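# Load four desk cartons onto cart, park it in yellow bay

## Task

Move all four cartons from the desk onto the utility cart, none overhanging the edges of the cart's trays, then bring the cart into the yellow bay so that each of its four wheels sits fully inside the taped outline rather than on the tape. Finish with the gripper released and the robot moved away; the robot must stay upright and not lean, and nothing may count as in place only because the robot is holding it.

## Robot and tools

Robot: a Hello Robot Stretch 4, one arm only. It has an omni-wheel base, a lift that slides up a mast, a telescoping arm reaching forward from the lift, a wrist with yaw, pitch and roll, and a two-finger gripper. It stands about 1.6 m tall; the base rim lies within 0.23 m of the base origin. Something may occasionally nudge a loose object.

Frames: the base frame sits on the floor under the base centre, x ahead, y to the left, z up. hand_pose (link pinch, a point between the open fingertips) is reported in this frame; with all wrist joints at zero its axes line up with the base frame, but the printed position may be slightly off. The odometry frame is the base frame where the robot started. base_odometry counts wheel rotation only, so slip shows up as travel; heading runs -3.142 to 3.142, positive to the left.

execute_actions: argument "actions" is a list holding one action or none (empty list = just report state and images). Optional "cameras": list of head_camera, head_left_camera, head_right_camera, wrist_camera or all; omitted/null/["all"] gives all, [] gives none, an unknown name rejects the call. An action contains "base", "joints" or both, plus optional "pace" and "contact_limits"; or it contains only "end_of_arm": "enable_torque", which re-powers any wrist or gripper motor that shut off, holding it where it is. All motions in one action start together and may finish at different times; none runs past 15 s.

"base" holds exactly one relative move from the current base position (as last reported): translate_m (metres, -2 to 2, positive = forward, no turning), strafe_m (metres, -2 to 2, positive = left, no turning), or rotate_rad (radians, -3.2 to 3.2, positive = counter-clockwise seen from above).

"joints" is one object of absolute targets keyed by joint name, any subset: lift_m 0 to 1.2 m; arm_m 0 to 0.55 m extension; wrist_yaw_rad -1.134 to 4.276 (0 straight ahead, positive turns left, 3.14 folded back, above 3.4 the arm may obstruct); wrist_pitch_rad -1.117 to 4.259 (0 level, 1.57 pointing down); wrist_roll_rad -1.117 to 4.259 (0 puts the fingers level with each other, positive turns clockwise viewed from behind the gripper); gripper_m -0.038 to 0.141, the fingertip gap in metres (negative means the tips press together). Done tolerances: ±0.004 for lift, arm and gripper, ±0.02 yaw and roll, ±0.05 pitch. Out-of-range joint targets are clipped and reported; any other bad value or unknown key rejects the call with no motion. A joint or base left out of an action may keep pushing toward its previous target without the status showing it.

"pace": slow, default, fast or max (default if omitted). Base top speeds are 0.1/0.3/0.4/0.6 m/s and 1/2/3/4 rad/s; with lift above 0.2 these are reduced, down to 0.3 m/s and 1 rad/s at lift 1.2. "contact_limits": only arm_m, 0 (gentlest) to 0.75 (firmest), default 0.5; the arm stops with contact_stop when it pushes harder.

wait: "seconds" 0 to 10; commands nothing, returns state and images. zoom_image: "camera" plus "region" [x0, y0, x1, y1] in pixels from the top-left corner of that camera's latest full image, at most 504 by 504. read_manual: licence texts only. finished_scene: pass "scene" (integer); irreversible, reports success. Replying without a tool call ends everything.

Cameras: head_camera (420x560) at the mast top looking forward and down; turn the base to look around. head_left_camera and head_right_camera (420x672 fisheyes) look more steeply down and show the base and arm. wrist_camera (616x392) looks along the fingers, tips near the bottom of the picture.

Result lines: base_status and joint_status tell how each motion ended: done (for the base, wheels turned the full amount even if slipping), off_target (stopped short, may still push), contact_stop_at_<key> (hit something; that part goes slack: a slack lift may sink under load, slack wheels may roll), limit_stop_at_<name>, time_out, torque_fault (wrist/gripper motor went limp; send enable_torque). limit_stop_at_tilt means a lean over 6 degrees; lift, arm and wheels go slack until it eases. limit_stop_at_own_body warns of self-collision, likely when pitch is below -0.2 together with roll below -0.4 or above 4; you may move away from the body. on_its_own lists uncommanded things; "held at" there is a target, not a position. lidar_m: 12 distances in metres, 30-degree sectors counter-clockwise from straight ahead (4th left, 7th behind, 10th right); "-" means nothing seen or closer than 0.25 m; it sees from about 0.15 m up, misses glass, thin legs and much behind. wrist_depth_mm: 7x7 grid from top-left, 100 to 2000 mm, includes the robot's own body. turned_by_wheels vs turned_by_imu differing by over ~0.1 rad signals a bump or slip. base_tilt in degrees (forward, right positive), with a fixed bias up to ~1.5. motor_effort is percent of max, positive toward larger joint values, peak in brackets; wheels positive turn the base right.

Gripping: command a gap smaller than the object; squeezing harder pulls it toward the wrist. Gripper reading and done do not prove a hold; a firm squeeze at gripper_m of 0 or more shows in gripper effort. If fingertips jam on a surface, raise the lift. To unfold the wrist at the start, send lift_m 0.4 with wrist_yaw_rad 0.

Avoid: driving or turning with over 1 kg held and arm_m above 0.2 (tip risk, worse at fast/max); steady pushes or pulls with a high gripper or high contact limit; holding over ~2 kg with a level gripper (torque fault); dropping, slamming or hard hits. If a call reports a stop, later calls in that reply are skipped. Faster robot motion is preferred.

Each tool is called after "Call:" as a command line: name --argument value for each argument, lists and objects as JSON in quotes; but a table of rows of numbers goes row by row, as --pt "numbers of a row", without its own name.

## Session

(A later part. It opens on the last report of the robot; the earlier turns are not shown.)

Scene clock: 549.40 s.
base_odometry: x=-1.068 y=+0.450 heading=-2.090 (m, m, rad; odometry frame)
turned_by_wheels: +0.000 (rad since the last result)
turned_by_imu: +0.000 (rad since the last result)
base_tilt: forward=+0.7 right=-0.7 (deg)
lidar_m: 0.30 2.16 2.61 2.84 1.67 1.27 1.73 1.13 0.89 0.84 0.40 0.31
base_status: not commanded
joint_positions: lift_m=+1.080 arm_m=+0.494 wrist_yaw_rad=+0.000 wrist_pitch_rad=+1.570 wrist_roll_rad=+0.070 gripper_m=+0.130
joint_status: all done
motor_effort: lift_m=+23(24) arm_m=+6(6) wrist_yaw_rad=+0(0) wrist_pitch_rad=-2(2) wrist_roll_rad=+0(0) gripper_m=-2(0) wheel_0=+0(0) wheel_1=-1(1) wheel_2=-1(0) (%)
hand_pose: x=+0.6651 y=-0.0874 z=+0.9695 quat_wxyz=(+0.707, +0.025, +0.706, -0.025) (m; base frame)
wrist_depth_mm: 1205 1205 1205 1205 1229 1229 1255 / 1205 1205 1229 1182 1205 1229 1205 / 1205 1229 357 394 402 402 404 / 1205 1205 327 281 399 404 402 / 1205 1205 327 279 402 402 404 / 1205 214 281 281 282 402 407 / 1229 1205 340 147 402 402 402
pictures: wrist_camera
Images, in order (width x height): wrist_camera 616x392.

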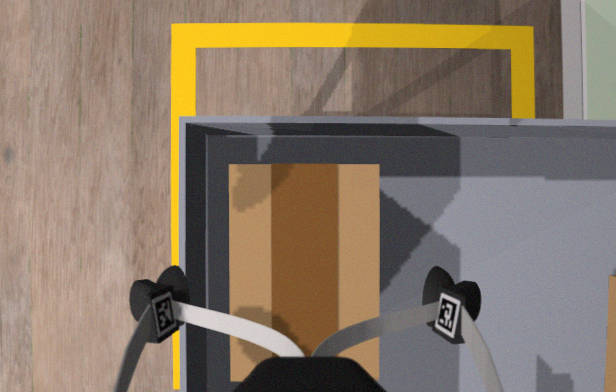

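Call:
execute_actions --actions '[{"base":{"rotate_rad":2.21},"joints":{"arm_m":0.02,"gripper_m":0.141},"pace":"fast"}]' --cameras '[]'

Call:
execute_actions --actions '[{"base":{"translate_m":1.53},"pace":"fast"}]' --cameras '[]'

Call:
execute_actions --actions '[{"base":{"rotate_rad":0.892},"joints":{"arm_m":0.45,"wrist_roll_rad":0.0},"pace":"fast"}]' --cameras '["wrist_camera","head_left_camera"]'

Scene clock: 565.47 s.
base_odometry: x=-1.068 y=+0.450 heading=+0.120 (m, m, rad; odometry frame)
turned_by_wheels: +2.210 (rad since the last result)
turned_by_imu: +2.160 (rad since the last result)
base_tilt: forward=+0.7 right=-0.7 (deg)
lidar_m: 1.52 1.28 1.99 1.04 0.84 0.84 0.37 0.29 0.28 2.24 2.63 2.85
base_status: done
joint_positions: lift_m=+1.080 arm_m=+0.021 wrist_yaw_rad=+0.000 wrist_pitch_rad=+1.570 wrist_roll_rad=+0.070 gripper_m=+0.141
joint_status: all done
motor_effort: lift_m=+21(23) arm_m=-6(6) wrist_yaw_rad=+0(0) wrist_pitch_rad=-2(2) wrist_roll_rad=+0(0) gripper_m=+2(1) wheel_0=+0(5) wheel_1=-1(5) wheel_2=+0(4) (%)
hand_pose: x=+0.1922 y=-0.0874 z=+0.9696 quat_wxyz=(+0.707, +0.025, +0.706, -0.025) (m; base frame)
wrist_depth_mm: 1205 1205 1229 1205 1255 1229 1229 / 1205 1182 1205 1205 1229 1229 1229 / 1229 1182 1229 1182 1205 1229 1229 / 1205 1229 1229 1205 1182 1255 1255 / 1229 1205 991 1008 1229 1229 1205 / 1182 210 991 1008 1229 211 1229 / 1205 1205 1205 142 1078 1255 1229
pictures: none
No camera images: the call's "cameras" was empty. Leave "cameras" out to get every camera's image.

Scene clock: 571.50 s.
base_odometry: x=+0.451 y=+0.633 heading=+0.120 (m, m, rad; odometry frame)
turned_by_wheels: +0.000 (rad since the last result)
turned_by_imu: -0.003 (rad since the last result)
base_tilt: forward=+0.7 right=-0.7 (deg)
lidar_m: 0.32 0.25 0.25 0.31 0.52 2.01 1.70 1.91 3.03 2.06 1.71 0.69
base_status: done
joint_positions: lift_m=+1.080 arm_m=+0.021 wrist_yaw_rad=+0.000 wrist_pitch_rad=+1.570 wrist_roll_rad=+0.070 gripper_m=+0.141
joint_status: not commanded
motor_effort: lift_m=+21(22) arm_m=-6(6) wrist_yaw_rad=+0(0) wrist_pitch_rad=-1(2) wrist_roll_rad=+0(1) gripper_m=+0(0) wheel_0=-1(5) wheel_1=-1(5) wheel_2=+1(9) (%)
hand_pose: x=+0.1921 y=-0.0874 z=+0.9696 quat_wxyz=(+0.707, +0.025, +0.706, -0.025) (m; base frame)
wrist_depth_mm: 473 469 477 1229 1205 1205 1229 / 466 473 1182 1229 1205 1205 1205 / 477 473 1205 1229 1229 1229 1255 / 473 1205 1182 1229 1205 1229 1229 / 473 1229 1008 1008 1205 1205 1229 / 1205 208 991 991 1229 211 1229 / 1205 1205 1205 142 1229 1229 1229
pictures: none
No camera images: the call's "cameras" was empty. Leave "cameras" out to get every camera's image.

Scene clock: 573.47 s.
base_odometry: x=+0.451 y=+0.633 heading=+1.012 (m, m, rad; odometry frame)
turned_by_wheels: +0.892 (rad since the last result)
turned_by_imu: +0.871 (rad since the last result)
base_tilt: forward=+0.7 right=-0.7 (deg)
lidar_m: 0.26 0.25 0.39 1.99 1.85 1.67 3.07 2.14 1.76 1.66 0.41 0.25
base_status: done
joint_positions: lift_m=+1.080 arm_m=+0.449 wrist_yaw_rad=+0.000 wrist_pitch_rad=+1.570 wrist_roll_rad=+0.000 gripper_m=+0.141
joint_status: all done
motor_effort: lift_m=+22(22) arm_m=+6(7) wrist_yaw_rad=+0(1) wrist_pitch_rad=-1(0) wrist_roll_rad=-1(4) gripper_m=+3(0) wheel_0=-1(6) wheel_1=-1(6) wheel_2=+1(5) (%)
hand_pose: x=+0.6202 y=-0.0874 z=+0.9696 quat_wxyz=(+0.707, +0.000, +0.707, +0.000) (m; base frame)
wrist_depth_mm: 473 469 473 477 477 477 477 / 469 473 473 473 477 477 477 / 473 473 477 469 477 477 382 / 469 473 473 473 355 477 410 / 473 469 473 357 355 477 452 / 469 209 477 355 355 211 480 / 473 473 473 142 477 480 480
pictures: head_left_camera, wrist_camera
Images, in order (width x height): head_left_camera 420x672, wrist_camera 616x392.

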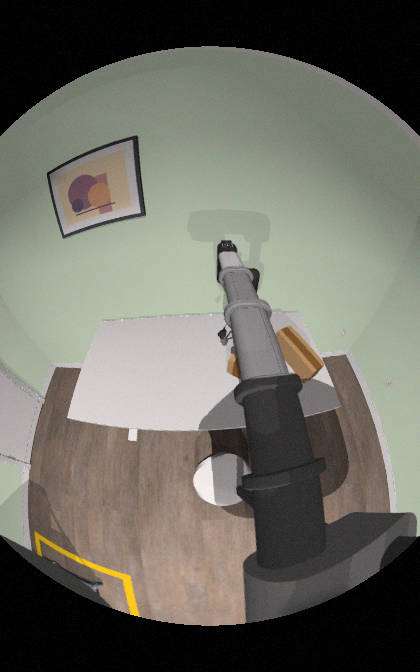

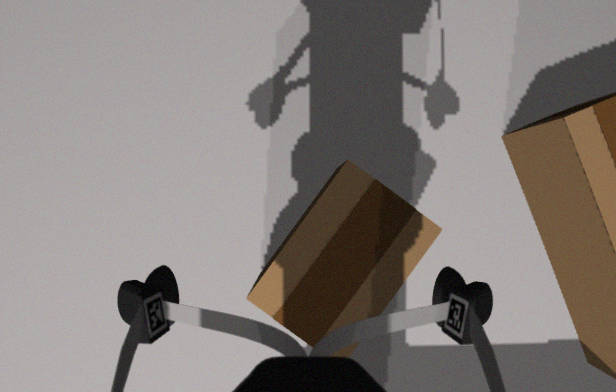

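Call:
execute_actions --actions '[{"base":{"strafe_m":-0.038},"joints":{"arm_m":0.444,"wrist_roll_rad":0.626,"lift_m":0.99}}]' --cameras '["wrist_camera"]'

Scene clock: 583.20 s.
base_odometry: x=+0.484 y=+0.613 heading=+1.012 (m, m, rad; odometry frame)
turned_by_wheels: +0.000 (rad since the last result)
turned_by_imu: +0.001 (rad since the last result)
base_tilt: forward=+0.7 right=-0.7 (deg)
lidar_m: 0.25 0.27 0.37 2.04 1.83 1.72 3.08 2.16 1.72 1.64 0.38 0.27
base_status: done
joint_positions: lift_m=+0.990 arm_m=+0.445 wrist_yaw_rad=+0.000 wrist_pitch_rad=+1.570 wrist_roll_rad=+0.625 gripper_m=+0.141
joint_status: all done
motor_effort: lift_m=+16(20) arm_m=-6(6) wrist_yaw_rad=+0(1) wrist_pitch_rad=-1(1) wrist_roll_rad=+1(6) gripper_m=-2(5) wheel_0=+0(7) wheel_1=+1(8) wheel_2=+1(3) (%)
hand_pose: x=+0.6162 y=-0.0874 z=+0.8800 quat_wxyz=(+0.673, +0.218, +0.673, -0.217) (m; base frame)
wrist_depth_mm: 377 379 382 384 387 310 268 / 379 382 382 384 384 387 322 / 379 382 384 384 384 389 389 / 379 382 382 264 387 389 392 / 379 382 382 264 387 389 387 / 379 209 264 265 265 211 392 / 379 379 382 141 384 389 389
pictures: wrist_camera
Images, in order (width x height): wrist_camera 616x392.

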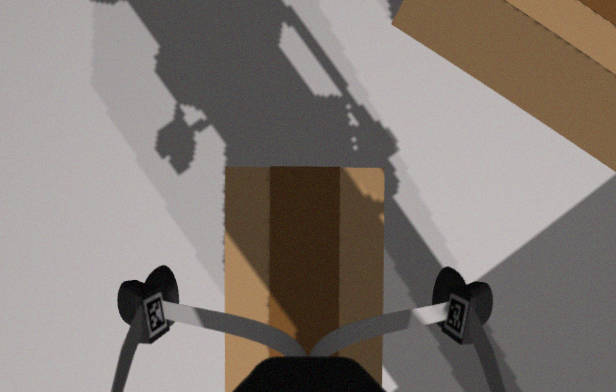

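Centered. Lower and grip.

Call:
execute_actions --actions '[{"joints":{"lift_m":0.922}}]' --cameras '[]'

Call:
execute_actions --actions '[{"joints":{"gripper_m":0.04}}]' --cameras '["wrist_camera"]'

Scene clock: 589.30 s.
base_odometry: x=+0.484 y=+0.613 heading=+1.012 (m, m, rad; odometry frame)
turned_by_wheels: +0.000 (rad since the last result)
turned_by_imu: +0.001 (rad since the last result)
base_tilt: forward=+0.6 right=-0.7 (deg)
lidar_m: 0.25 0.28 0.36 2.03 1.83 1.71 3.07 2.15 1.71 1.63 0.40 0.27
base_status: not commanded
joint_positions: lift_m=+0.922 arm_m=+0.445 wrist_yaw_rad=+0.000 wrist_pitch_rad=+1.570 wrist_roll_rad=+0.625 gripper_m=+0.141
joint_status: all done
motor_effort: lift_m=+16(15) arm_m=-6(6) wrist_yaw_rad=-1(1) wrist_pitch_rad=-2(2) wrist_roll_rad=+0(1) gripper_m=+0(2) wheel_0=+0(0) wheel_1=+1(1) wheel_2=+1(0) (%)
hand_pose: x=+0.6162 y=-0.0874 z=+0.8120 quat_wxyz=(+0.673, +0.218, +0.673, -0.217) (m; base frame)
wrist_depth_mm: 310 310 310 315 317 309 267 / 309 314 314 315 319 319 319 / 310 312 314 315 319 317 319 / 310 312 196 196 198 317 319 / 310 312 196 195 197 319 322 / 309 208 195 196 196 211 320 / 310 312 196 141 198 319 320
pictures: none
No camera images: the call's "cameras" was empty. Leave "cameras" out to get every camera's image.

Scene clock: 591.30 s.
base_odometry: x=+0.484 y=+0.613 heading=+1.012 (m, m, rad; odometry frame)
turned_by_wheels: +0.000 (rad since the last result)
turned_by_imu: +0.001 (rad since the last result)
base_tilt: forward=+0.7 right=-0.7 (deg)
lidar_m: 0.25 0.25 0.38 2.02 1.82 1.74 3.08 2.18 1.73 1.64 0.37 0.26
base_status: not commanded
joint_positions: lift_m=+0.922 arm_m=+0.445 wrist_yaw_rad=+0.000 wrist_pitch_rad=+1.570 wrist_roll_rad=+0.625 gripper_m=+0.041
joint_status: all done
motor_effort: lift_m=+17(17) arm_m=-6(6) wrist_yaw_rad=+0(1) wrist_pitch_rad=-1(1) wrist_roll_rad=+3(2) gripper_m=-25(23) wheel_0=+0(0) wheel_1=+1(1) wheel_2=+0(0) (%)
hand_pose: x=+0.6162 y=-0.0874 z=+0.8119 quat_wxyz=(+0.673, +0.218, +0.672, -0.217) (m; base frame)
wrist_depth_mm: 309 312 314 314 315 310 268 / 309 310 314 314 317 317 319 / 309 310 312 314 315 317 317 / 310 312 174 175 176 317 319 / 310 310 175 175 176 315 317 / 309 182 174 174 177 202 319 / 310 312 175 174 176 317 320
pictures: wrist_camera
Images, in order (width x height): wrist_camera 616x392.

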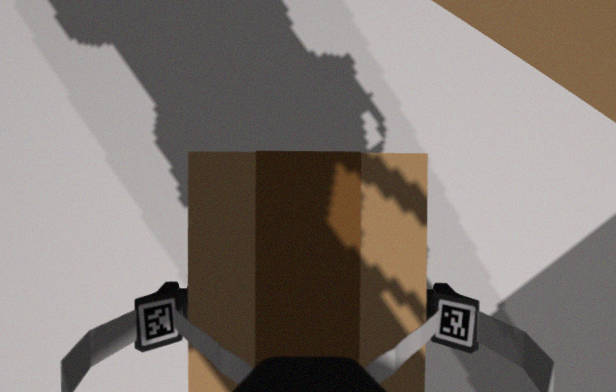

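Call:
execute_actions --actions '[{"base":{"rotate_rad":2.27},"joints":{"lift_m":1.13,"arm_m":0.05,"wrist_roll_rad":0.0}}]' --cameras '[]'

Call:
execute_actions --actions '[{"base":{"translate_m":1.51},"pace":"fast"}]' --cameras '[]'

Call:
execute_actions --actions '[{"base":{"rotate_rad":0.86},"joints":{"arm_m":0.3}}]' --cameras '["wrist_camera","head_left_camera"]'

Scene clock: 604.20 s.
base_odometry: x=+0.484 y=+0.613 heading=-3.002 (m, m, rad; odometry frame)
turned_by_wheels: +2.270 (rad since the last result)
turned_by_imu: +2.219 (rad since the last result)
base_tilt: forward=+0.7 right=-0.8 (deg)
lidar_m: 1.70 1.94 3.00 2.04 1.66 1.64 0.35 0.25 0.25 0.30 0.47 2.05
base_status: done
joint_positions: lift_m=+1.130 arm_m=+0.051 wrist_yaw_rad=+0.000 wrist_pitch_rad=+1.570 wrist_roll_rad=+0.000 gripper_m=+0.041
joint_status: all done
motor_effort: lift_m=+25(23) arm_m=-6(7) wrist_yaw_rad=-1(2) wrist_pitch_rad=-2(2) wrist_roll_rad=-1(7) gripper_m=-26(24) wheel_0=+0(7) wheel_1=-1(6) wheel_2=+0(6) (%)
hand_pose: x=+0.2222 y=-0.0874 z=+1.0193 quat_wxyz=(+0.707, +0.000, +0.707, +0.000) (m; base frame)
wrist_depth_mm: 1281 1255 1229 1255 1281 1281 1255 / 1255 1255 1281 1255 1281 1281 1255 / 1255 1255 1281 1255 1281 1281 1281 / 1229 1229 174 175 176 1255 1281 / 1255 1281 175 175 176 1281 1255 / 1281 182 175 175 176 204 535 / 1255 1255 175 175 176 544 535
pictures: none
No camera images: the call's "cameras" was empty. Leave "cameras" out to get every camera's image.

Scene clock: 610.40 s.
base_odometry: x=-1.012 y=+0.402 heading=-3.002 (m, m, rad; odometry frame)
turned_by_wheels: +0.000 (rad since the last result)
turned_by_imu: -0.003 (rad since the last result)
base_tilt: forward=+0.7 right=-0.7 (deg)
lidar_m: 0.40 0.35 0.33 2.30 2.59 2.80 1.51 1.23 1.98 1.09 0.92 0.89
base_status: done
joint_positions: lift_m=+1.130 arm_m=+0.051 wrist_yaw_rad=+0.000 wrist_pitch_rad=+1.570 wrist_roll_rad=+0.000 gripper_m=+0.041
joint_status: not commanded
motor_effort: lift_m=+25(25) arm_m=-6(6) wrist_yaw_rad=+0(0) wrist_pitch_rad=-1(1) wrist_roll_rad=-2(2) gripper_m=-26(24) wheel_0=+0(5) wheel_1=-1(5) wheel_2=+1(9) (%)
hand_pose: x=+0.2222 y=-0.0874 z=+1.0193 quat_wxyz=(+0.707, +0.000, +0.707, +0.000) (m; base frame)
wrist_depth_mm: 452 430 768 1255 1281 1042 866 / 445 462 778 1229 1281 1255 1025 / 421 768 1098 1255 1281 1281 1205 / 559 778 175 174 176 1255 1255 / 1281 1229 175 174 176 1308 1281 / 1255 182 174 175 176 203 1281 / 1255 1281 174 175 176 1281 1281
pictures: none
No camera images: the call's "cameras" was empty. Leave "cameras" out to get every camera's image.

Scene clock: 612.37 s.
base_odometry: x=-1.012 y=+0.402 heading=-2.142 (m, m, rad; odometry frame)
turned_by_wheels: +0.860 (rad since the last result)
turned_by_imu: +0.840 (rad since the last result)
base_tilt: forward=+0.6 right=-0.7 (deg)
lidar_m: 0.30 2.11 2.61 2.61 1.83 1.28 1.25 1.34 0.96 0.90 0.52 0.34
base_status: done
joint_positions: lift_m=+1.130 arm_m=+0.299 wrist_yaw_rad=+0.000 wrist_pitch_rad=+1.570 wrist_roll_rad=+0.000 gripper_m=+0.041
joint_status: all done
motor_effort: lift_m=+25(25) arm_m=+6(6) wrist_yaw_rad=-1(2) wrist_pitch_rad=+0(0) wrist_roll_rad=-2(0) gripper_m=-29(24) wheel_0=+0(6) wheel_1=+0(6) wheel_2=+0(6) (%)
hand_pose: x=+0.4703 y=-0.0874 z=+1.0193 quat_wxyz=(+0.708, +0.000, +0.707, +0.000) (m; base frame)
wrist_depth_mm: 1281 1229 332 330 449 452 452 / 1255 1255 373 330 449 449 452 / 1281 1255 445 452 449 452 455 / 1255 1255 175 175 176 452 452 / 1281 1255 175 174 176 455 452 / 1255 182 175 174 176 204 452 / 1281 1255 174 175 176 1281 1078
pictures: head_left_camera, wrist_camera
Images, in order (width x height): head_left_camera 420x672, wrist_camera 616x392.

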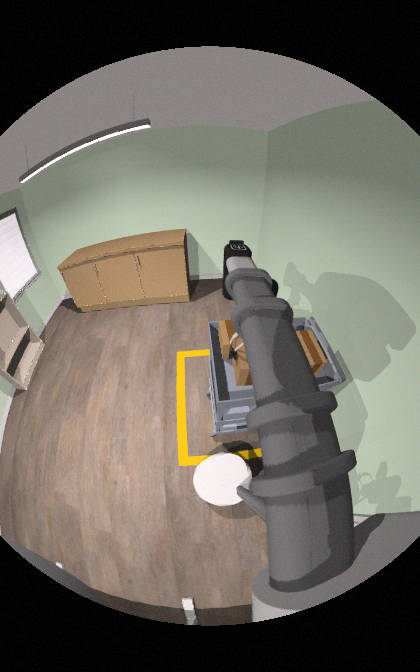

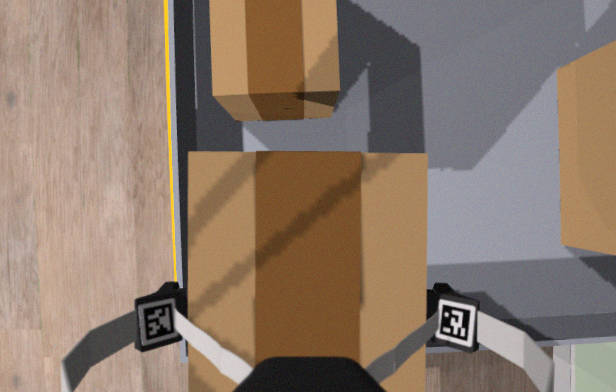

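Call:
execute_actions --actions '[{"joints":{"arm_m":0.325,"wrist_roll_rad":-0.045,"lift_m":1.06}}]' --cameras '["wrist_camera"]'

Call:
execute_actions --actions '[{"joints":{"lift_m":0.995}}]' --cameras '["wrist_camera"]'

Scene clock: 625.23 s.
base_odometry: x=-1.012 y=+0.402 heading=-2.142 (m, m, rad; odometry frame)
turned_by_wheels: +0.000 (rad since the last result)
turned_by_imu: +0.001 (rad since the last result)
base_tilt: forward=+0.7 right=-0.7 (deg)
lidar_m: 0.33 2.12 2.61 2.60 1.83 1.27 1.25 1.32 0.96 0.87 0.49 0.35
base_status: not commanded
joint_positions: lift_m=+1.060 arm_m=+0.324 wrist_yaw_rad=+0.000 wrist_pitch_rad=+1.570 wrist_roll_rad=-0.044 gripper_m=+0.041
joint_status: all done
motor_effort: lift_m=+18(21) arm_m=+6(6) wrist_yaw_rad=+0(0) wrist_pitch_rad=-2(1) wrist_roll_rad=-3(6) gripper_m=-24(24) wheel_0=+0(0) wheel_1=+1(1) wheel_2=+0(0) (%)
hand_pose: x=+0.4952 y=-0.0874 z=+0.9499 quat_wxyz=(+0.707, -0.016, +0.707, +0.016) (m; base frame)
wrist_depth_mm: 1182 1182 258 260 379 379 379 / 1205 1205 259 259 379 379 382 / 1182 1182 379 315 379 379 379 / 1182 1182 175 174 176 379 382 / 1182 1182 175 175 176 384 382 / 1205 182 175 175 176 203 382 / 1182 347 175 175 176 362 384
pictures: wrist_camera
Images, in order (width x height): wrist_camera 616x392.

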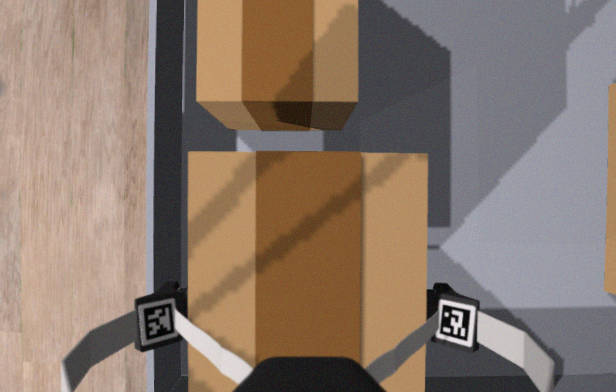

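Scene clock: 626.43 s.
base_odometry: x=-1.012 y=+0.402 heading=-2.142 (m, m, rad; odometry frame)
turned_by_wheels: +0.000 (rad since the last result)
turned_by_imu: +0.000 (rad since the last result)
base_tilt: forward=+0.7 right=-0.7 (deg)
lidar_m: 0.32 2.12 2.61 2.62 1.82 1.26 1.25 1.35 0.96 0.90 0.48 0.35
base_status: not commanded
joint_positions: lift_m=+0.995 arm_m=+0.324 wrist_yaw_rad=+0.000 wrist_pitch_rad=+1.570 wrist_roll_rad=-0.044 gripper_m=+0.041
joint_status: all done
motor_effort: lift_m=+18(15) arm_m=+6(6) wrist_yaw_rad=-1(0) wrist_pitch_rad=-1(1) wrist_roll_rad=-2(1) gripper_m=-22(25) wheel_0=+0(0) wheel_1=+1(1) wheel_2=+0(0) (%)
hand_pose: x=+0.4951 y=-0.0874 z=+0.8849 quat_wxyz=(+0.707, -0.016, +0.707, +0.016) (m; base frame)
wrist_depth_mm: 1118 285 193 194 312 312 315 / 1118 286 218 217 312 314 317 / 1098 289 312 312 314 315 315 / 1098 287 174 175 176 314 315 / 1118 290 174 174 176 315 317 / 1118 182 175 175 176 204 315 / 1118 266 175 175 176 315 317
pictures: wrist_camera
Images, in order (width x height): wrist_camera 616x392.

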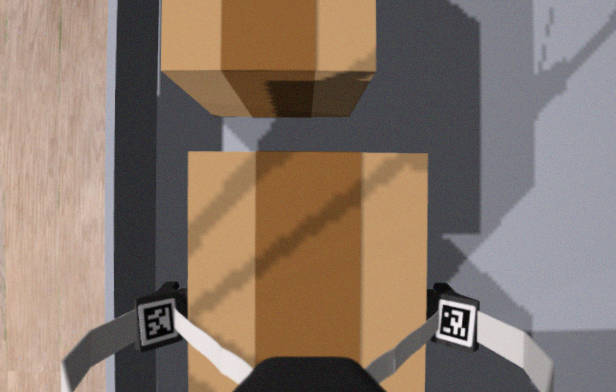

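Call:
execute_actions --actions '[{"joints":{"gripper_m":0.13}}]' --cameras '[]'

Call:
execute_actions --actions '[{"joints":{"lift_m":1.08},"pace":"fast"}]' --cameras '["wrist_camera"]'

Scene clock: 631.67 s.
base_odometry: x=-1.012 y=+0.402 heading=-2.142 (m, m, rad; odometry frame)
turned_by_wheels: +0.000 (rad since the last result)
turned_by_imu: +0.001 (rad since the last result)
base_tilt: forward=+0.7 right=-0.7 (deg)
lidar_m: 0.32 2.13 2.62 2.63 1.84 1.27 1.27 1.34 0.95 0.88 0.50 0.35
base_status: not commanded
joint_positions: lift_m=+0.995 arm_m=+0.324 wrist_yaw_rad=+0.000 wrist_pitch_rad=+1.570 wrist_roll_rad=-0.045 gripper_m=+0.130
joint_status: all done
motor_effort: lift_m=+18(18) arm_m=+6(6) wrist_yaw_rad=+0(0) wrist_pitch_rad=-2(1) wrist_roll_rad=-1(2) gripper_m=+1(25) wheel_0=+0(0) wheel_1=+1(0) wheel_2=+0(0) (%)
hand_pose: x=+0.4951 y=-0.0874 z=+0.8849 quat_wxyz=(+0.707, -0.016, +0.707, +0.016) (m; base frame)
wrist_depth_mm: 1118 285 195 195 314 315 315 / 1118 287 217 215 314 315 317 / 1118 289 314 312 315 317 317 / 1118 291 195 195 196 315 317 / 1118 291 195 195 196 317 317 / 1138 213 196 196 196 317 317 / 1118 290 195 147 197 317 317
pictures: none
No camera images: the call's "cameras" was empty. Leave "cameras" out to get every camera's image.

Scene clock: 632.77 s.
base_odometry: x=-1.012 y=+0.402 heading=-2.142 (m, m, rad; odometry frame)
turned_by_wheels: +0.000 (rad since the last result)
turned_by_imu: +0.000 (rad since the last result)
base_tilt: forward=+0.6 right=-0.7 (deg)
lidar_m: 0.35 2.09 2.58 2.59 1.83 1.27 1.22 1.29 0.97 0.90 0.49 0.34
base_status: not commanded
joint_positions: lift_m=+1.080 arm_m=+0.324 wrist_yaw_rad=+0.000 wrist_pitch_rad=+1.570 wrist_roll_rad=-0.045 gripper_m=+0.130
joint_status: all done
motor_effort: lift_m=+23(24) arm_m=+6(6) wrist_yaw_rad=+0(0) wrist_pitch_rad=-2(1) wrist_roll_rad=-1(1) gripper_m=+0(1) wheel_0=+0(0) wheel_1=+1(1) wheel_2=+0(0) (%)
hand_pose: x=+0.4951 y=-0.0874 z=+0.9695 quat_wxyz=(+0.707, -0.016, +0.707, +0.016) (m; base frame)
wrist_depth_mm: 1229 1229 279 279 402 402 402 / 1229 1205 281 279 402 399 402 / 1229 1182 397 399 402 402 402 / 1205 1182 382 281 402 404 404 / 1205 1205 382 281 402 404 402 / 1205 213 282 281 282 402 404 / 1205 1205 373 147 387 387 404
pictures: wrist_camera
Images, in order (width x height): wrist_camera 616x392.

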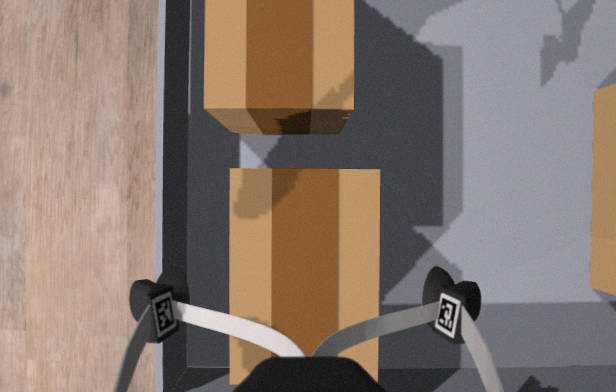

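Call:
execute_actions --actions '[{"base":{"rotate_rad":2.172},"joints":{"arm_m":0.02,"gripper_m":0.141},"pace":"fast"}]' --cameras '[]'

Call:
execute_actions --actions '[{"base":{"translate_m":1.72},"pace":"fast"}]' --cameras '[]'

Call:
execute_actions --actions '[{"base":{"rotate_rad":1.045},"joints":{"arm_m":0.45,"wrist_roll_rad":0.0},"pace":"fast"}]' --cameras '["wrist_camera","head_left_camera"]'

Scene clock: 653.47 s.
base_odometry: x=-1.012 y=+0.402 heading=+0.031 (m, m, rad; odometry frame)
turned_by_wheels: +2.172 (rad since the last result)
turned_by_imu: +2.123 (rad since the last result)
base_tilt: forward=+0.7 right=-0.7 (deg)
lidar_m: 1.67 1.24 1.26 1.27 0.97 0.89 0.50 0.35 0.32 2.16 2.57 2.80
base_status: done
joint_positions: lift_m=+1.080 arm_m=+0.021 wrist_yaw_rad=+0.000 wrist_pitch_rad=+1.570 wrist_roll_rad=-0.045 gripper_m=+0.141
joint_status: all done
motor_effort: lift_m=+22(23) arm_m=-6(7) wrist_yaw_rad=+0(0) wrist_pitch_rad=-2(2) wrist_roll_rad=-1(2) gripper_m=+0(1) wheel_0=+0(3) wheel_1=+1(4) wheel_2=+0(6) (%)
hand_pose: x=+0.1921 y=-0.0874 z=+0.9695 quat_wxyz=(+0.707, -0.016, +0.707, +0.016) (m; base frame)
wrist_depth_mm: 1182 1182 1229 1255 1229 1205 1205 / 1205 1205 1205 1229 1205 1205 1229 / 1182 1229 1205 1229 1229 1255 1255 / 1205 1229 1182 1229 1205 1255 1229 / 1205 1229 991 1008 1205 1229 1205 / 1205 209 976 991 1229 211 1229 / 1205 1255 1229 141 1042 1229 1205
pictures: none
No camera images: the call's "cameras" was empty. Leave "cameras" out to get every camera's image.

Scene clock: 660.07 s.
base_odometry: x=+0.708 y=+0.454 heading=+0.031 (m, m, rad; odometry frame)
turned_by_wheels: +0.000 (rad since the last result)
turned_by_imu: -0.003 (rad since the last result)
base_tilt: forward=+0.7 right=-0.7 (deg)
lidar_m: 1.40 0.33 0.31 0.34 0.53 2.35 1.85 2.09 2.96 1.88 1.41 1.35
base_status: done
joint_positions: lift_m=+1.080 arm_m=+0.021 wrist_yaw_rad=+0.000 wrist_pitch_rad=+1.570 wrist_roll_rad=-0.045 gripper_m=+0.141
joint_status: not commanded
motor_effort: lift_m=+22(22) arm_m=-6(6) wrist_yaw_rad=+0(0) wrist_pitch_rad=-2(2) wrist_roll_rad=-2(2) gripper_m=+1(2) wheel_0=-1(6) wheel_1=+0(5) wheel_2=+1(9) (%)
hand_pose: x=+0.1921 y=-0.0874 z=+0.9695 quat_wxyz=(+0.707, -0.016, +0.707, +0.016) (m; base frame)
wrist_depth_mm: 473 488 1229 1205 1205 1229 1205 / 477 1182 1229 1205 1229 1229 1205 / 473 1205 1229 1229 1229 1229 1229 / 1205 1205 1229 1205 1229 1255 1229 / 1182 1205 991 1008 1229 1229 1205 / 1205 210 976 991 1229 211 1229 / 1205 1205 1229 142 1229 1205 1255
pictures: none
No camera images: the call's "cameras" was empty. Leave "cameras" out to get every camera's image.

Scene clock: 662.10 s.
base_odometry: x=+0.708 y=+0.454 heading=+1.076 (m, m, rad; odometry frame)
turned_by_wheels: +1.045 (rad since the last result)
turned_by_imu: +1.021 (rad since the last result)
base_tilt: forward=+0.6 right=-0.7 (deg)
lidar_m: 0.30 0.33 0.48 2.33 1.87 2.05 3.02 1.91 1.42 1.33 1.40 0.33
base_status: done
joint_positions: lift_m=+1.080 arm_m=+0.449 wrist_yaw_rad=+0.000 wrist_pitch_rad=+1.570 wrist_roll_rad=+0.000 gripper_m=+0.141
joint_status: all done
motor_effort: lift_m=+22(22) arm_m=+6(7) wrist_yaw_rad=-1(1) wrist_pitch_rad=-1(0) wrist_roll_rad=+1(3) gripper_m=+2(1) wheel_0=-1(6) wheel_1=+0(7) wheel_2=+1(6) (%)
hand_pose: x=+0.6202 y=-0.0874 z=+0.9695 quat_wxyz=(+0.707, +0.000, +0.707, +0.000) (m; base frame)
wrist_depth_mm: 469 469 469 357 477 477 1078 / 469 477 473 353 477 477 1229 / 473 469 473 353 477 480 1229 / 469 469 473 355 355 473 1205 / 473 469 473 355 355 477 1229 / 473 209 473 473 357 211 1229 / 473 473 473 142 477 484 1229
pictures: head_left_camera, wrist_camera
Images, in order (width x height): head_left_camera 420x672, wrist_camera 616x392.

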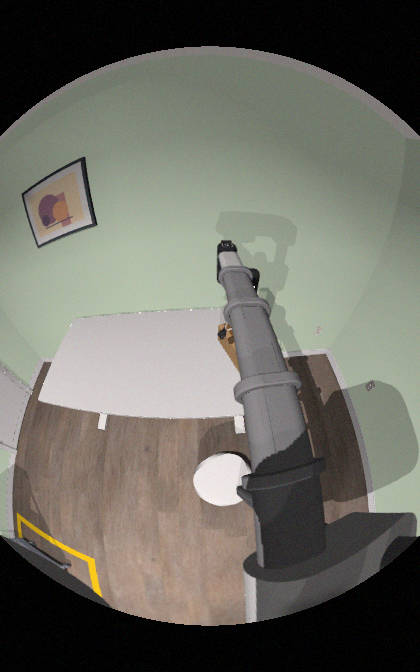

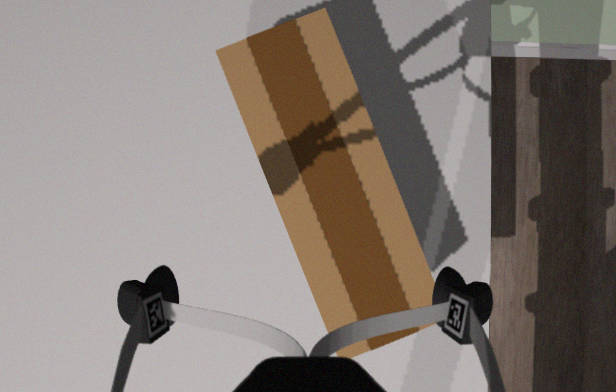

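Call:
execute_actions --actions '[{"base":{"strafe_m":-0.028},"joints":{"arm_m":0.518,"wrist_roll_rad":-0.387,"lift_m":0.99}}]' --cameras '["wrist_camera"]'

Scene clock: 669.20 s.
base_odometry: x=+0.732 y=+0.441 heading=+1.076 (m, m, rad; odometry frame)
turned_by_wheels: +0.000 (rad since the last result)
turned_by_imu: +0.001 (rad since the last result)
base_tilt: forward=+0.7 right=-0.7 (deg)
lidar_m: 0.32 0.32 0.44 2.37 1.90 2.10 2.99 1.87 1.38 1.32 1.39 0.34
base_status: done
joint_positions: lift_m=+0.990 arm_m=+0.517 wrist_yaw_rad=+0.000 wrist_pitch_rad=+1.570 wrist_roll_rad=-0.386 gripper_m=+0.141
joint_status: all done
motor_effort: lift_m=+16(20) arm_m=+6(7) wrist_yaw_rad=+0(0) wrist_pitch_rad=-1(1) wrist_roll_rad=-3(7) gripper_m=-1(1) wheel_0=+1(7) wheel_1=+1(8) wheel_2=+0(2) (%)
hand_pose: x=+0.6881 y=-0.0874 z=+0.8800 quat_wxyz=(+0.694, -0.136, +0.694, +0.136) (m; base frame)
wrist_depth_mm: 379 382 382 382 382 387 382 / 382 382 382 265 384 382 384 / 382 382 382 265 387 387 384 / 384 382 384 265 384 384 1098 / 382 384 384 264 387 389 1118 / 382 209 263 264 266 211 1118 / 382 384 384 142 384 384 1118
pictures: wrist_camera
Images, in order (width x height): wrist_camera 616x392.

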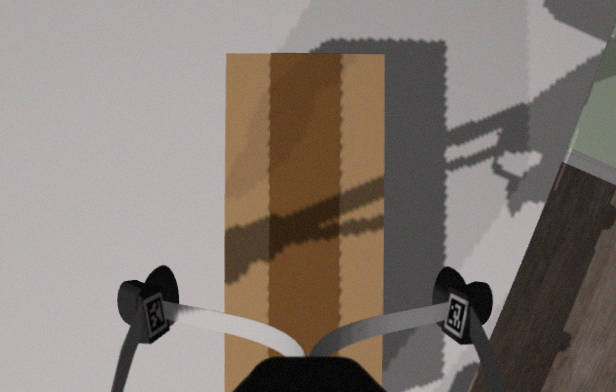

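Call:
execute_actions --actions '[{"joints":{"lift_m":0.922}}]' --cameras '[]'

Call:
execute_actions --actions '[{"joints":{"gripper_m":0.035}}]' --cameras '["wrist_camera"]'

Scene clock: 674.97 s.
base_odometry: x=+0.732 y=+0.441 heading=+1.076 (m, m, rad; odometry frame)
turned_by_wheels: +0.000 (rad since the last result)
turned_by_imu: +0.001 (rad since the last result)
base_tilt: forward=+0.7 right=-0.7 (deg)
lidar_m: 0.28 0.34 0.48 2.36 1.88 2.11 2.99 1.89 1.36 1.30 1.37 0.33
base_status: not commanded
joint_positions: lift_m=+0.922 arm_m=+0.517 wrist_yaw_rad=+0.000 wrist_pitch_rad=+1.570 wrist_roll_rad=-0.386 gripper_m=+0.141
joint_status: all done
motor_effort: lift_m=+16(14) arm_m=+6(6) wrist_yaw_rad=-1(0) wrist_pitch_rad=-1(2) wrist_roll_rad=-3(2) gripper_m=+2(2) wheel_0=+1(1) wheel_1=+0(1) wheel_2=+0(1) (%)
hand_pose: x=+0.6881 y=-0.0874 z=+0.8120 quat_wxyz=(+0.694, -0.136, +0.694, +0.136) (m; base frame)
wrist_depth_mm: 314 314 196 196 196 314 315 / 314 315 195 195 196 315 315 / 314 315 196 195 196 315 315 / 312 314 196 195 196 317 317 / 314 314 195 196 196 315 317 / 314 208 196 196 196 211 1042 / 314 314 195 141 197 315 1060
pictures: none
No camera images: the call's "cameras" was empty. Leave "cameras" out to get every camera's image.

Scene clock: 677.03 s.
base_odometry: x=+0.732 y=+0.441 heading=+1.076 (m, m, rad; odometry frame)
turned_by_wheels: +0.000 (rad since the last result)
turned_by_imu: +0.001 (rad since the last result)
base_tilt: forward=+0.7 right=-0.7 (deg)
lidar_m: 0.30 0.33 0.44 2.36 1.94 2.08 3.02 1.88 1.36 1.32 1.40 0.34
base_status: not commanded
joint_positions: lift_m=+0.922 arm_m=+0.517 wrist_yaw_rad=+0.000 wrist_pitch_rad=+1.570 wrist_roll_rad=-0.386 gripper_m=+0.036
joint_status: all done
motor_effort: lift_m=+17(17) arm_m=+6(6) wrist_yaw_rad=+0(0) wrist_pitch_rad=-2(2) wrist_roll_rad=-1(3) gripper_m=-28(27) wheel_0=+1(1) wheel_1=+1(0) wheel_2=+0(0) (%)
hand_pose: x=+0.6881 y=-0.0874 z=+0.8119 quat_wxyz=(+0.694, -0.136, +0.694, +0.136) (m; base frame)
wrist_depth_mm: 312 314 173 173 174 315 315 / 314 314 173 173 174 315 314 / 314 315 173 174 173 314 315 / 314 315 173 173 174 314 315 / 314 314 174 173 174 315 315 / 315 181 173 173 174 203 1060 / 315 312 173 173 174 314 1042
pictures: wrist_camera
Images, in order (width x height): wrist_camera 616x392.

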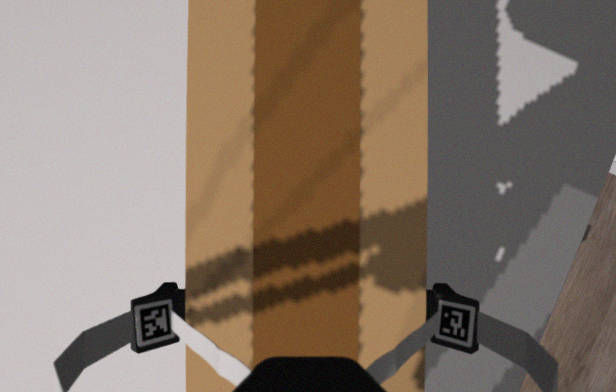

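Call:
execute_actions --actions '[{"base":{"rotate_rad":2.062},"joints":{"lift_m":1.13,"arm_m":0.1,"wrist_roll_rad":0.0}}]' --cameras '[]'

Call:
execute_actions --actions '[{"base":{"translate_m":1.91},"pace":"fast"}]' --cameras '[]'

Call:
execute_actions --actions '[{"base":{"rotate_rad":1.11},"joints":{"arm_m":0.38}}]' --cameras '["wrist_camera","head_left_camera","head_right_camera"]'

Scene clock: 688.17 s.
base_odometry: x=+0.732 y=+0.441 heading=+3.138 (m, m, rad; odometry frame)
turned_by_wheels: +2.062 (rad since the last result)
turned_by_imu: +2.016 (rad since the last result)
base_tilt: forward=+0.7 right=-0.7 (deg)
lidar_m: 0.36 2.00 2.97 1.87 1.39 1.30 1.35 0.32 0.31 0.31 0.46 0.37
base_status: done
joint_positions: lift_m=+1.130 arm_m=+0.101 wrist_yaw_rad=+0.000 wrist_pitch_rad=+1.570 wrist_roll_rad=+0.000 gripper_m=+0.036
joint_status: all done
motor_effort: lift_m=+24(27) arm_m=-6(8) wrist_yaw_rad=-1(1) wrist_pitch_rad=-2(1) wrist_roll_rad=+0(5) gripper_m=-25(25) wheel_0=-1(6) wheel_1=+0(6) wheel_2=+0(7) (%)
hand_pose: x=+0.2722 y=-0.0874 z=+1.0193 quat_wxyz=(+0.707, +0.000, +0.707, +0.000) (m; base frame)
wrist_depth_mm: 1255 1281 173 173 174 1255 1255 / 1255 1255 173 173 173 1281 1281 / 1255 1281 173 173 174 1255 1281 / 1255 1255 173 173 174 1308 1308 / 1255 1255 173 173 174 1255 1308 / 1255 180 174 173 174 203 1281 / 1281 1281 174 173 174 1281 525
pictures: none
No camera images: the call's "cameras" was empty. Leave "cameras" out to get every camera's image.

Scene clock: 695.60 s.
base_odometry: x=-1.178 y=+0.448 heading=+3.138 (m, m, rad; odometry frame)
turned_by_wheels: +0.000 (rad since the last result)
turned_by_imu: -0.004 (rad since the last result)
base_tilt: forward=+0.7 right=-0.7 (deg)
lidar_m: 0.33 0.37 0.32 0.36 2.82 2.78 1.89 1.27 1.49 1.06 0.76 0.35
base_status: done
joint_positions: lift_m=+1.130 arm_m=+0.101 wrist_yaw_rad=+0.000 wrist_pitch_rad=+1.570 wrist_roll_rad=+0.000 gripper_m=+0.036
joint_status: not commanded
motor_effort: lift_m=+24(24) arm_m=-6(6) wrist_yaw_rad=+0(0) wrist_pitch_rad=-2(3) wrist_roll_rad=-1(1) gripper_m=-26(26) wheel_0=+1(4) wheel_1=+1(5) wheel_2=+2(10) (%)
hand_pose: x=+0.2722 y=-0.0874 z=+1.0194 quat_wxyz=(+0.707, +0.000, +0.707, +0.000) (m; base frame)
wrist_depth_mm: 445 1255 173 173 174 683 591 / 424 778 174 173 173 878 732 / 430 768 173 173 174 1182 946 / 768 778 174 173 174 1255 1281 / 768 1098 174 173 175 1255 1281 / 768 181 174 173 174 204 1255 / 723 1255 173 173 174 1281 1281
pictures: none
No camera images: the call's "cameras" was empty. Leave "cameras" out to get every camera's image.

Scene clock: 697.80 s.
base_odometry: x=-1.178 y=+0.448 heading=-2.035 (m, m, rad; odometry frame)
turned_by_wheels: +1.110 (rad since the last result)
turned_by_imu: +1.085 (rad since the last result)
base_tilt: forward=+0.7 right=-0.8 (deg)
lidar_m: 0.33 0.35 2.79 2.98 1.75 1.28 1.94 1.02 0.73 0.70 0.47 0.35
base_status: done
joint_positions: lift_m=+1.130 arm_m=+0.379 wrist_yaw_rad=+0.000 wrist_pitch_rad=+1.570 wrist_roll_rad=+0.000 gripper_m=+0.036
joint_status: all done
motor_effort: lift_m=+24(24) arm_m=+6(7) wrist_yaw_rad=-1(1) wrist_pitch_rad=-1(1) wrist_roll_rad=+0(1) gripper_m=-27(27) wheel_0=+1(5) wheel_1=+0(5) wheel_2=+0(6) (%)
hand_pose: x=+0.5502 y=-0.0874 z=+1.0194 quat_wxyz=(+0.708, +0.000, +0.707, +0.000) (m; base frame)
wrist_depth_mm: 327 329 173 173 174 449 433 / 327 329 173 173 174 452 452 / 327 327 174 173 174 332 330 / 421 449 174 173 174 330 330 / 382 327 174 173 174 332 332 / 359 181 174 174 174 204 332 / 330 329 173 173 174 336 334
pictures: head_left_camera, head_right_camera, wrist_camera
Images, in order (width x height): head_left_camera 420x672, head_right_camera 420x672, wrist_camera 616x392.

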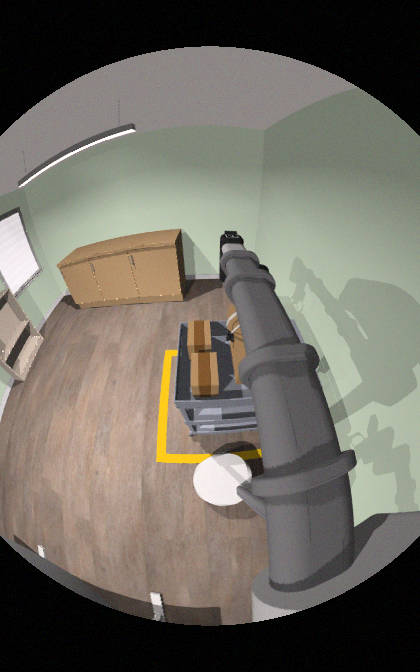

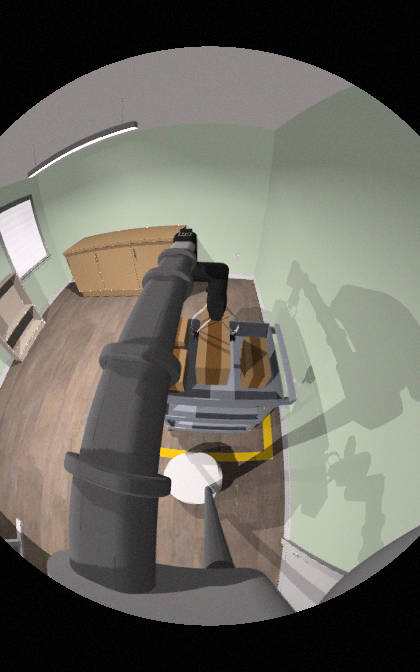

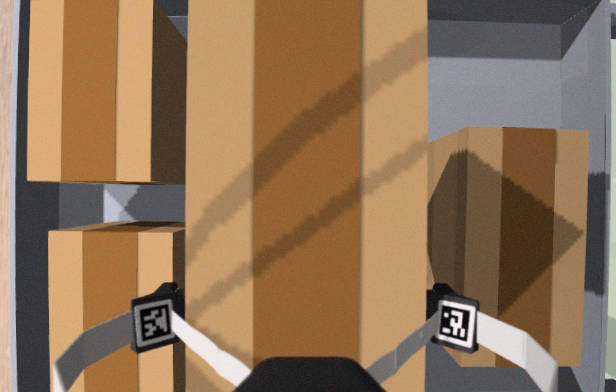

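Call:
execute_actions --actions '[{"joints":{"arm_m":0.42,"wrist_roll_rad":0.02}}]' --cameras '[]'

Call:
execute_actions --actions '[{"joints":{"lift_m":0.997}}]' --cameras '["wrist_camera","head_right_camera"]'

Scene clock: 705.20 s.
base_odometry: x=-1.178 y=+0.448 heading=-2.035 (m, m, rad; odometry frame)
turned_by_wheels: +0.000 (rad since the last result)
turned_by_imu: +0.001 (rad since the last result)
base_tilt: forward=+0.7 right=-0.7 (deg)
lidar_m: 0.34 0.35 2.80 2.99 1.74 1.28 1.91 0.98 0.74 0.69 0.49 0.35
base_status: not commanded
joint_positions: lift_m=+1.130 arm_m=+0.419 wrist_yaw_rad=+0.000 wrist_pitch_rad=+1.570 wrist_roll_rad=+0.019 gripper_m=+0.036
joint_status: all done
motor_effort: lift_m=+24(24) arm_m=+6(7) wrist_yaw_rad=+0(1) wrist_pitch_rad=-2(1) wrist_roll_rad=+0(2) gripper_m=-26(23) wheel_0=+1(1) wheel_1=+0(0) wheel_2=+0(0) (%)
hand_pose: x=+0.5901 y=-0.0874 z=+1.0194 quat_wxyz=(+0.707, +0.007, +0.707, -0.007) (m; base frame)
wrist_depth_mm: 379 410 173 173 173 449 415 / 329 329 173 173 174 452 452 / 327 329 173 173 174 449 452 / 329 329 173 174 174 330 334 / 407 421 173 173 174 334 334 / 353 180 174 173 174 203 332 / 327 327 173 173 174 332 334
pictures: none
No camera images: the call's "cameras" was empty. Leave "cameras" out to get every camera's image.

Scene clock: 706.80 s.
base_odometry: x=-1.178 y=+0.448 heading=-2.035 (m, m, rad; odometry frame)
turned_by_wheels: +0.000 (rad since the last result)
turned_by_imu: +0.000 (rad since the last result)
base_tilt: forward=+0.7 right=-0.7 (deg)
lidar_m: 0.34 0.35 2.82 3.00 1.69 1.27 1.91 1.00 0.74 0.71 0.49 0.34
base_status: not commanded
joint_positions: lift_m=+0.997 arm_m=+0.419 wrist_yaw_rad=+0.000 wrist_pitch_rad=+1.570 wrist_roll_rad=+0.019 gripper_m=+0.036
joint_status: all done
motor_effort: lift_m=+17(23) arm_m=+6(6) wrist_yaw_rad=+0(1) wrist_pitch_rad=-1(1) wrist_roll_rad=+1(0) gripper_m=-26(27) wheel_0=+1(1) wheel_1=+0(0) wheel_2=+1(0) (%)
hand_pose: x=+0.5901 y=-0.0874 z=+0.8869 quat_wxyz=(+0.707, +0.007, +0.707, -0.007) (m; base frame)
wrist_depth_mm: 203 314 173 173 174 317 317 / 199 297 173 173 174 317 315 / 198 294 173 173 174 317 319 / 199 294 173 173 174 298 214 / 225 315 174 173 174 298 219 / 247 181 173 173 174 204 218 / 196 229 173 173 175 274 133
pictures: head_right_camera, wrist_camera
Images, in order (width x height): head_right_camera 420x672, wrist_camera 616x392.

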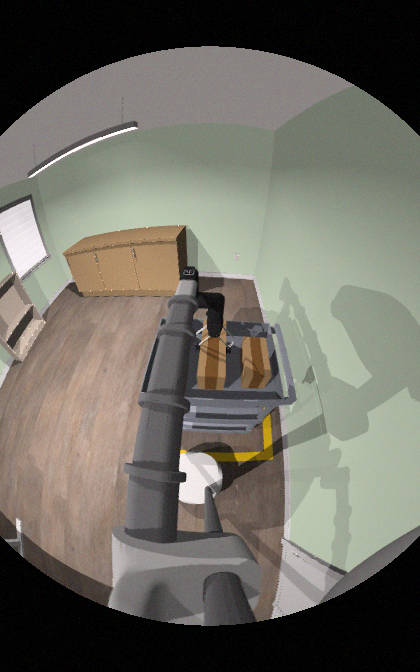

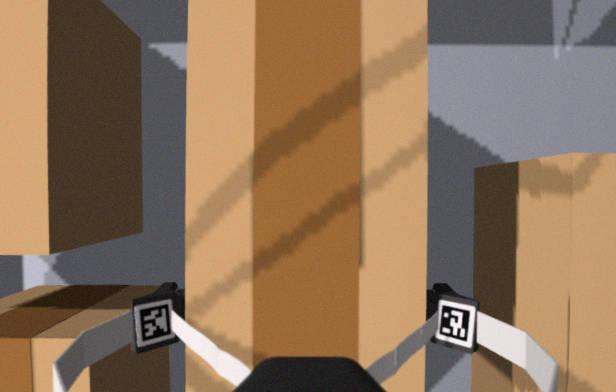

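Call:
execute_actions --actions '[{"joints":{"gripper_m":0.125}}]' --cameras '[]'

Call:
execute_actions --actions '[{"joints":{"lift_m":1.08},"pace":"fast"}]' --cameras '["wrist_camera"]'

Call:
execute_actions --actions '[{"base":{"translate_m":-0.55},"joints":{"arm_m":0.01},"pace":"fast"}]' --cameras '["head_camera","head_left_camera","head_right_camera"]'

Scene clock: 714.17 s.
base_odometry: x=-1.178 y=+0.448 heading=-2.035 (m, m, rad; odometry frame)
turned_by_wheels: +0.000 (rad since the last result)
turned_by_imu: +0.001 (rad since the last result)
base_tilt: forward=+0.7 right=-0.6 (deg)
lidar_m: 0.33 0.36 2.81 2.98 1.77 1.31 1.93 1.00 0.74 0.70 0.44 0.35
base_status: not commanded
joint_positions: lift_m=+0.997 arm_m=+0.419 wrist_yaw_rad=+0.000 wrist_pitch_rad=+1.570 wrist_roll_rad=+0.019 gripper_m=+0.125
joint_status: all done
motor_effort: lift_m=+17(17) arm_m=+6(6) wrist_yaw_rad=+0(0) wrist_pitch_rad=-2(2) wrist_roll_rad=+1(3) gripper_m=+1(25) wheel_0=+1(1) wheel_1=+0(0) wheel_2=+1(1) (%)
hand_pose: x=+0.5901 y=-0.0874 z=+0.8869 quat_wxyz=(+0.707, +0.007, +0.707, -0.007) (m; base frame)
wrist_depth_mm: 203 315 197 197 198 319 317 / 200 296 197 196 198 317 319 / 199 296 198 197 198 317 319 / 199 294 197 197 197 298 213 / 226 314 198 197 198 298 213 / 250 229 196 197 198 245 218 / 196 215 198 145 198 258 217
pictures: none
No camera images: the call's "cameras" was empty. Leave "cameras" out to get every camera's image.

Scene clock: 715.27 s.
base_odometry: x=-1.178 y=+0.448 heading=-2.035 (m, m, rad; odometry frame)
turned_by_wheels: +0.000 (rad since the last result)
turned_by_imu: +0.000 (rad since the last result)
base_tilt: forward=+0.6 right=-0.7 (deg)
lidar_m: 0.34 0.34 2.78 3.01 1.74 1.29 1.91 1.00 0.74 0.72 0.50 0.32
base_status: not commanded
joint_positions: lift_m=+1.080 arm_m=+0.419 wrist_yaw_rad=+0.000 wrist_pitch_rad=+1.570 wrist_roll_rad=+0.019 gripper_m=+0.125
joint_status: all done
motor_effort: lift_m=+23(25) arm_m=+6(6) wrist_yaw_rad=+0(0) wrist_pitch_rad=-1(2) wrist_roll_rad=+3(2) gripper_m=-1(1) wheel_0=+1(1) wheel_1=+0(0) wheel_2=+0(0) (%)
hand_pose: x=+0.5901 y=-0.0874 z=+0.9694 quat_wxyz=(+0.707, +0.007, +0.707, -0.007) (m; base frame)
wrist_depth_mm: 278 334 382 387 384 384 384 / 278 296 399 279 399 404 404 / 277 296 399 279 399 399 402 / 279 296 397 281 399 300 282 / 397 397 397 279 399 298 283 / 278 279 279 281 281 282 283 / 278 278 349 145 402 283 283
pictures: wrist_camera
Images, in order (width x height): wrist_camera 616x392.

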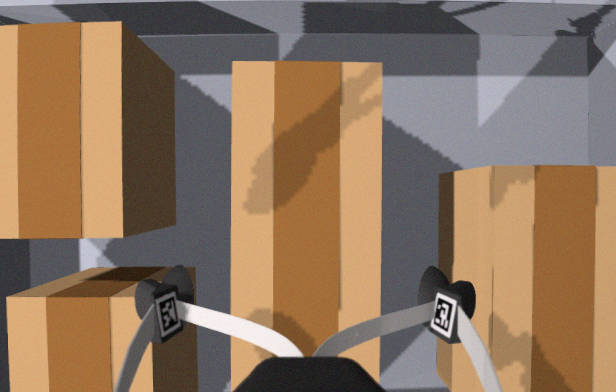

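Scene clock: 718.47 s.
base_odometry: x=-0.931 y=+0.940 heading=-2.035 (m, m, rad; odometry frame)
turned_by_wheels: +0.000 (rad since the last result)
turned_by_imu: +0.003 (rad since the last result)
base_tilt: forward=+0.7 right=-0.7 (deg)
lidar_m: 0.87 2.72 3.00 3.00 0.96 0.80 1.42 0.95 0.71 0.66 0.73 0.91
base_status: done
joint_positions: lift_m=+1.080 arm_m=+0.011 wrist_yaw_rad=+0.000 wrist_pitch_rad=+1.570 wrist_roll_rad=+0.020 gripper_m=+0.125
joint_status: all done
motor_effort: lift_m=+23(23) arm_m=-6(7) wrist_yaw_rad=+0(1) wrist_pitch_rad=-2(2) wrist_roll_rad=+1(1) gripper_m=+2(0) wheel_0=+1(5) wheel_1=+1(5) wheel_2=-2(9) (%)
hand_pose: x=+0.1821 y=-0.0874 z=+0.9695 quat_wxyz=(+0.707, +0.007, +0.707, -0.007) (m; base frame)
wrist_depth_mm: 1205 1229 1205 1229 1205 1205 946 / 1205 1205 1229 1229 1205 1205 946 / 1229 1229 1205 1205 1205 1229 931 / 1205 1205 1205 1229 1205 1205 960 / 1205 1205 1008 991 1229 1205 976 / 1229 1205 991 1008 1205 1118 931 / 1205 1229 1205 145 1205 1205 946
pictures: head_camera, head_left_camera, head_right_camera
Images, in order (width x height): head_camera 420x560, head_left_camera 420x672, head_right_camera 420x672.

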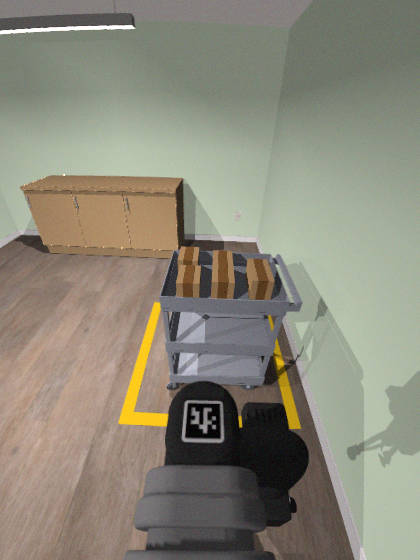

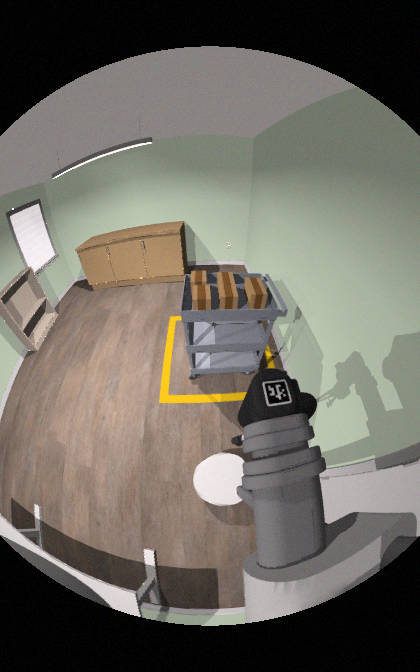

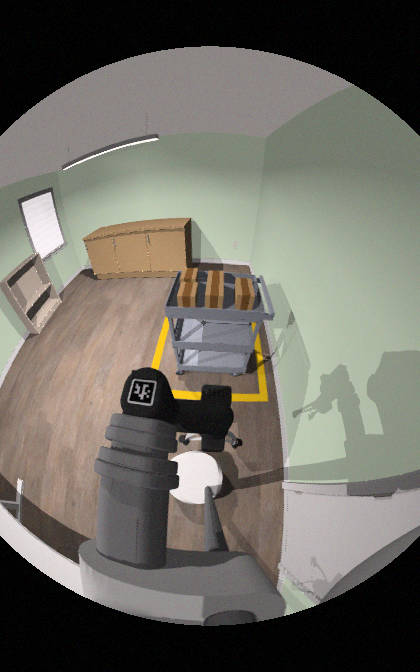

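Call:
zoom_image --camera "head_right_camera" --region '[140, 260, 300, 420]'

Region (140, 260, 300, 420) of head_right_camera's 420x672 image, scaled by 3.150, with more detail than that image has.

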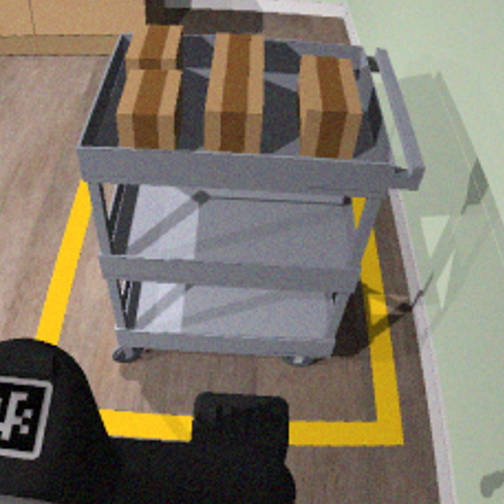

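All wheels are inside the tape, and the cartons sit within the tray.

Call:
finished_scene --scene 1

The scene is finished: the task was done.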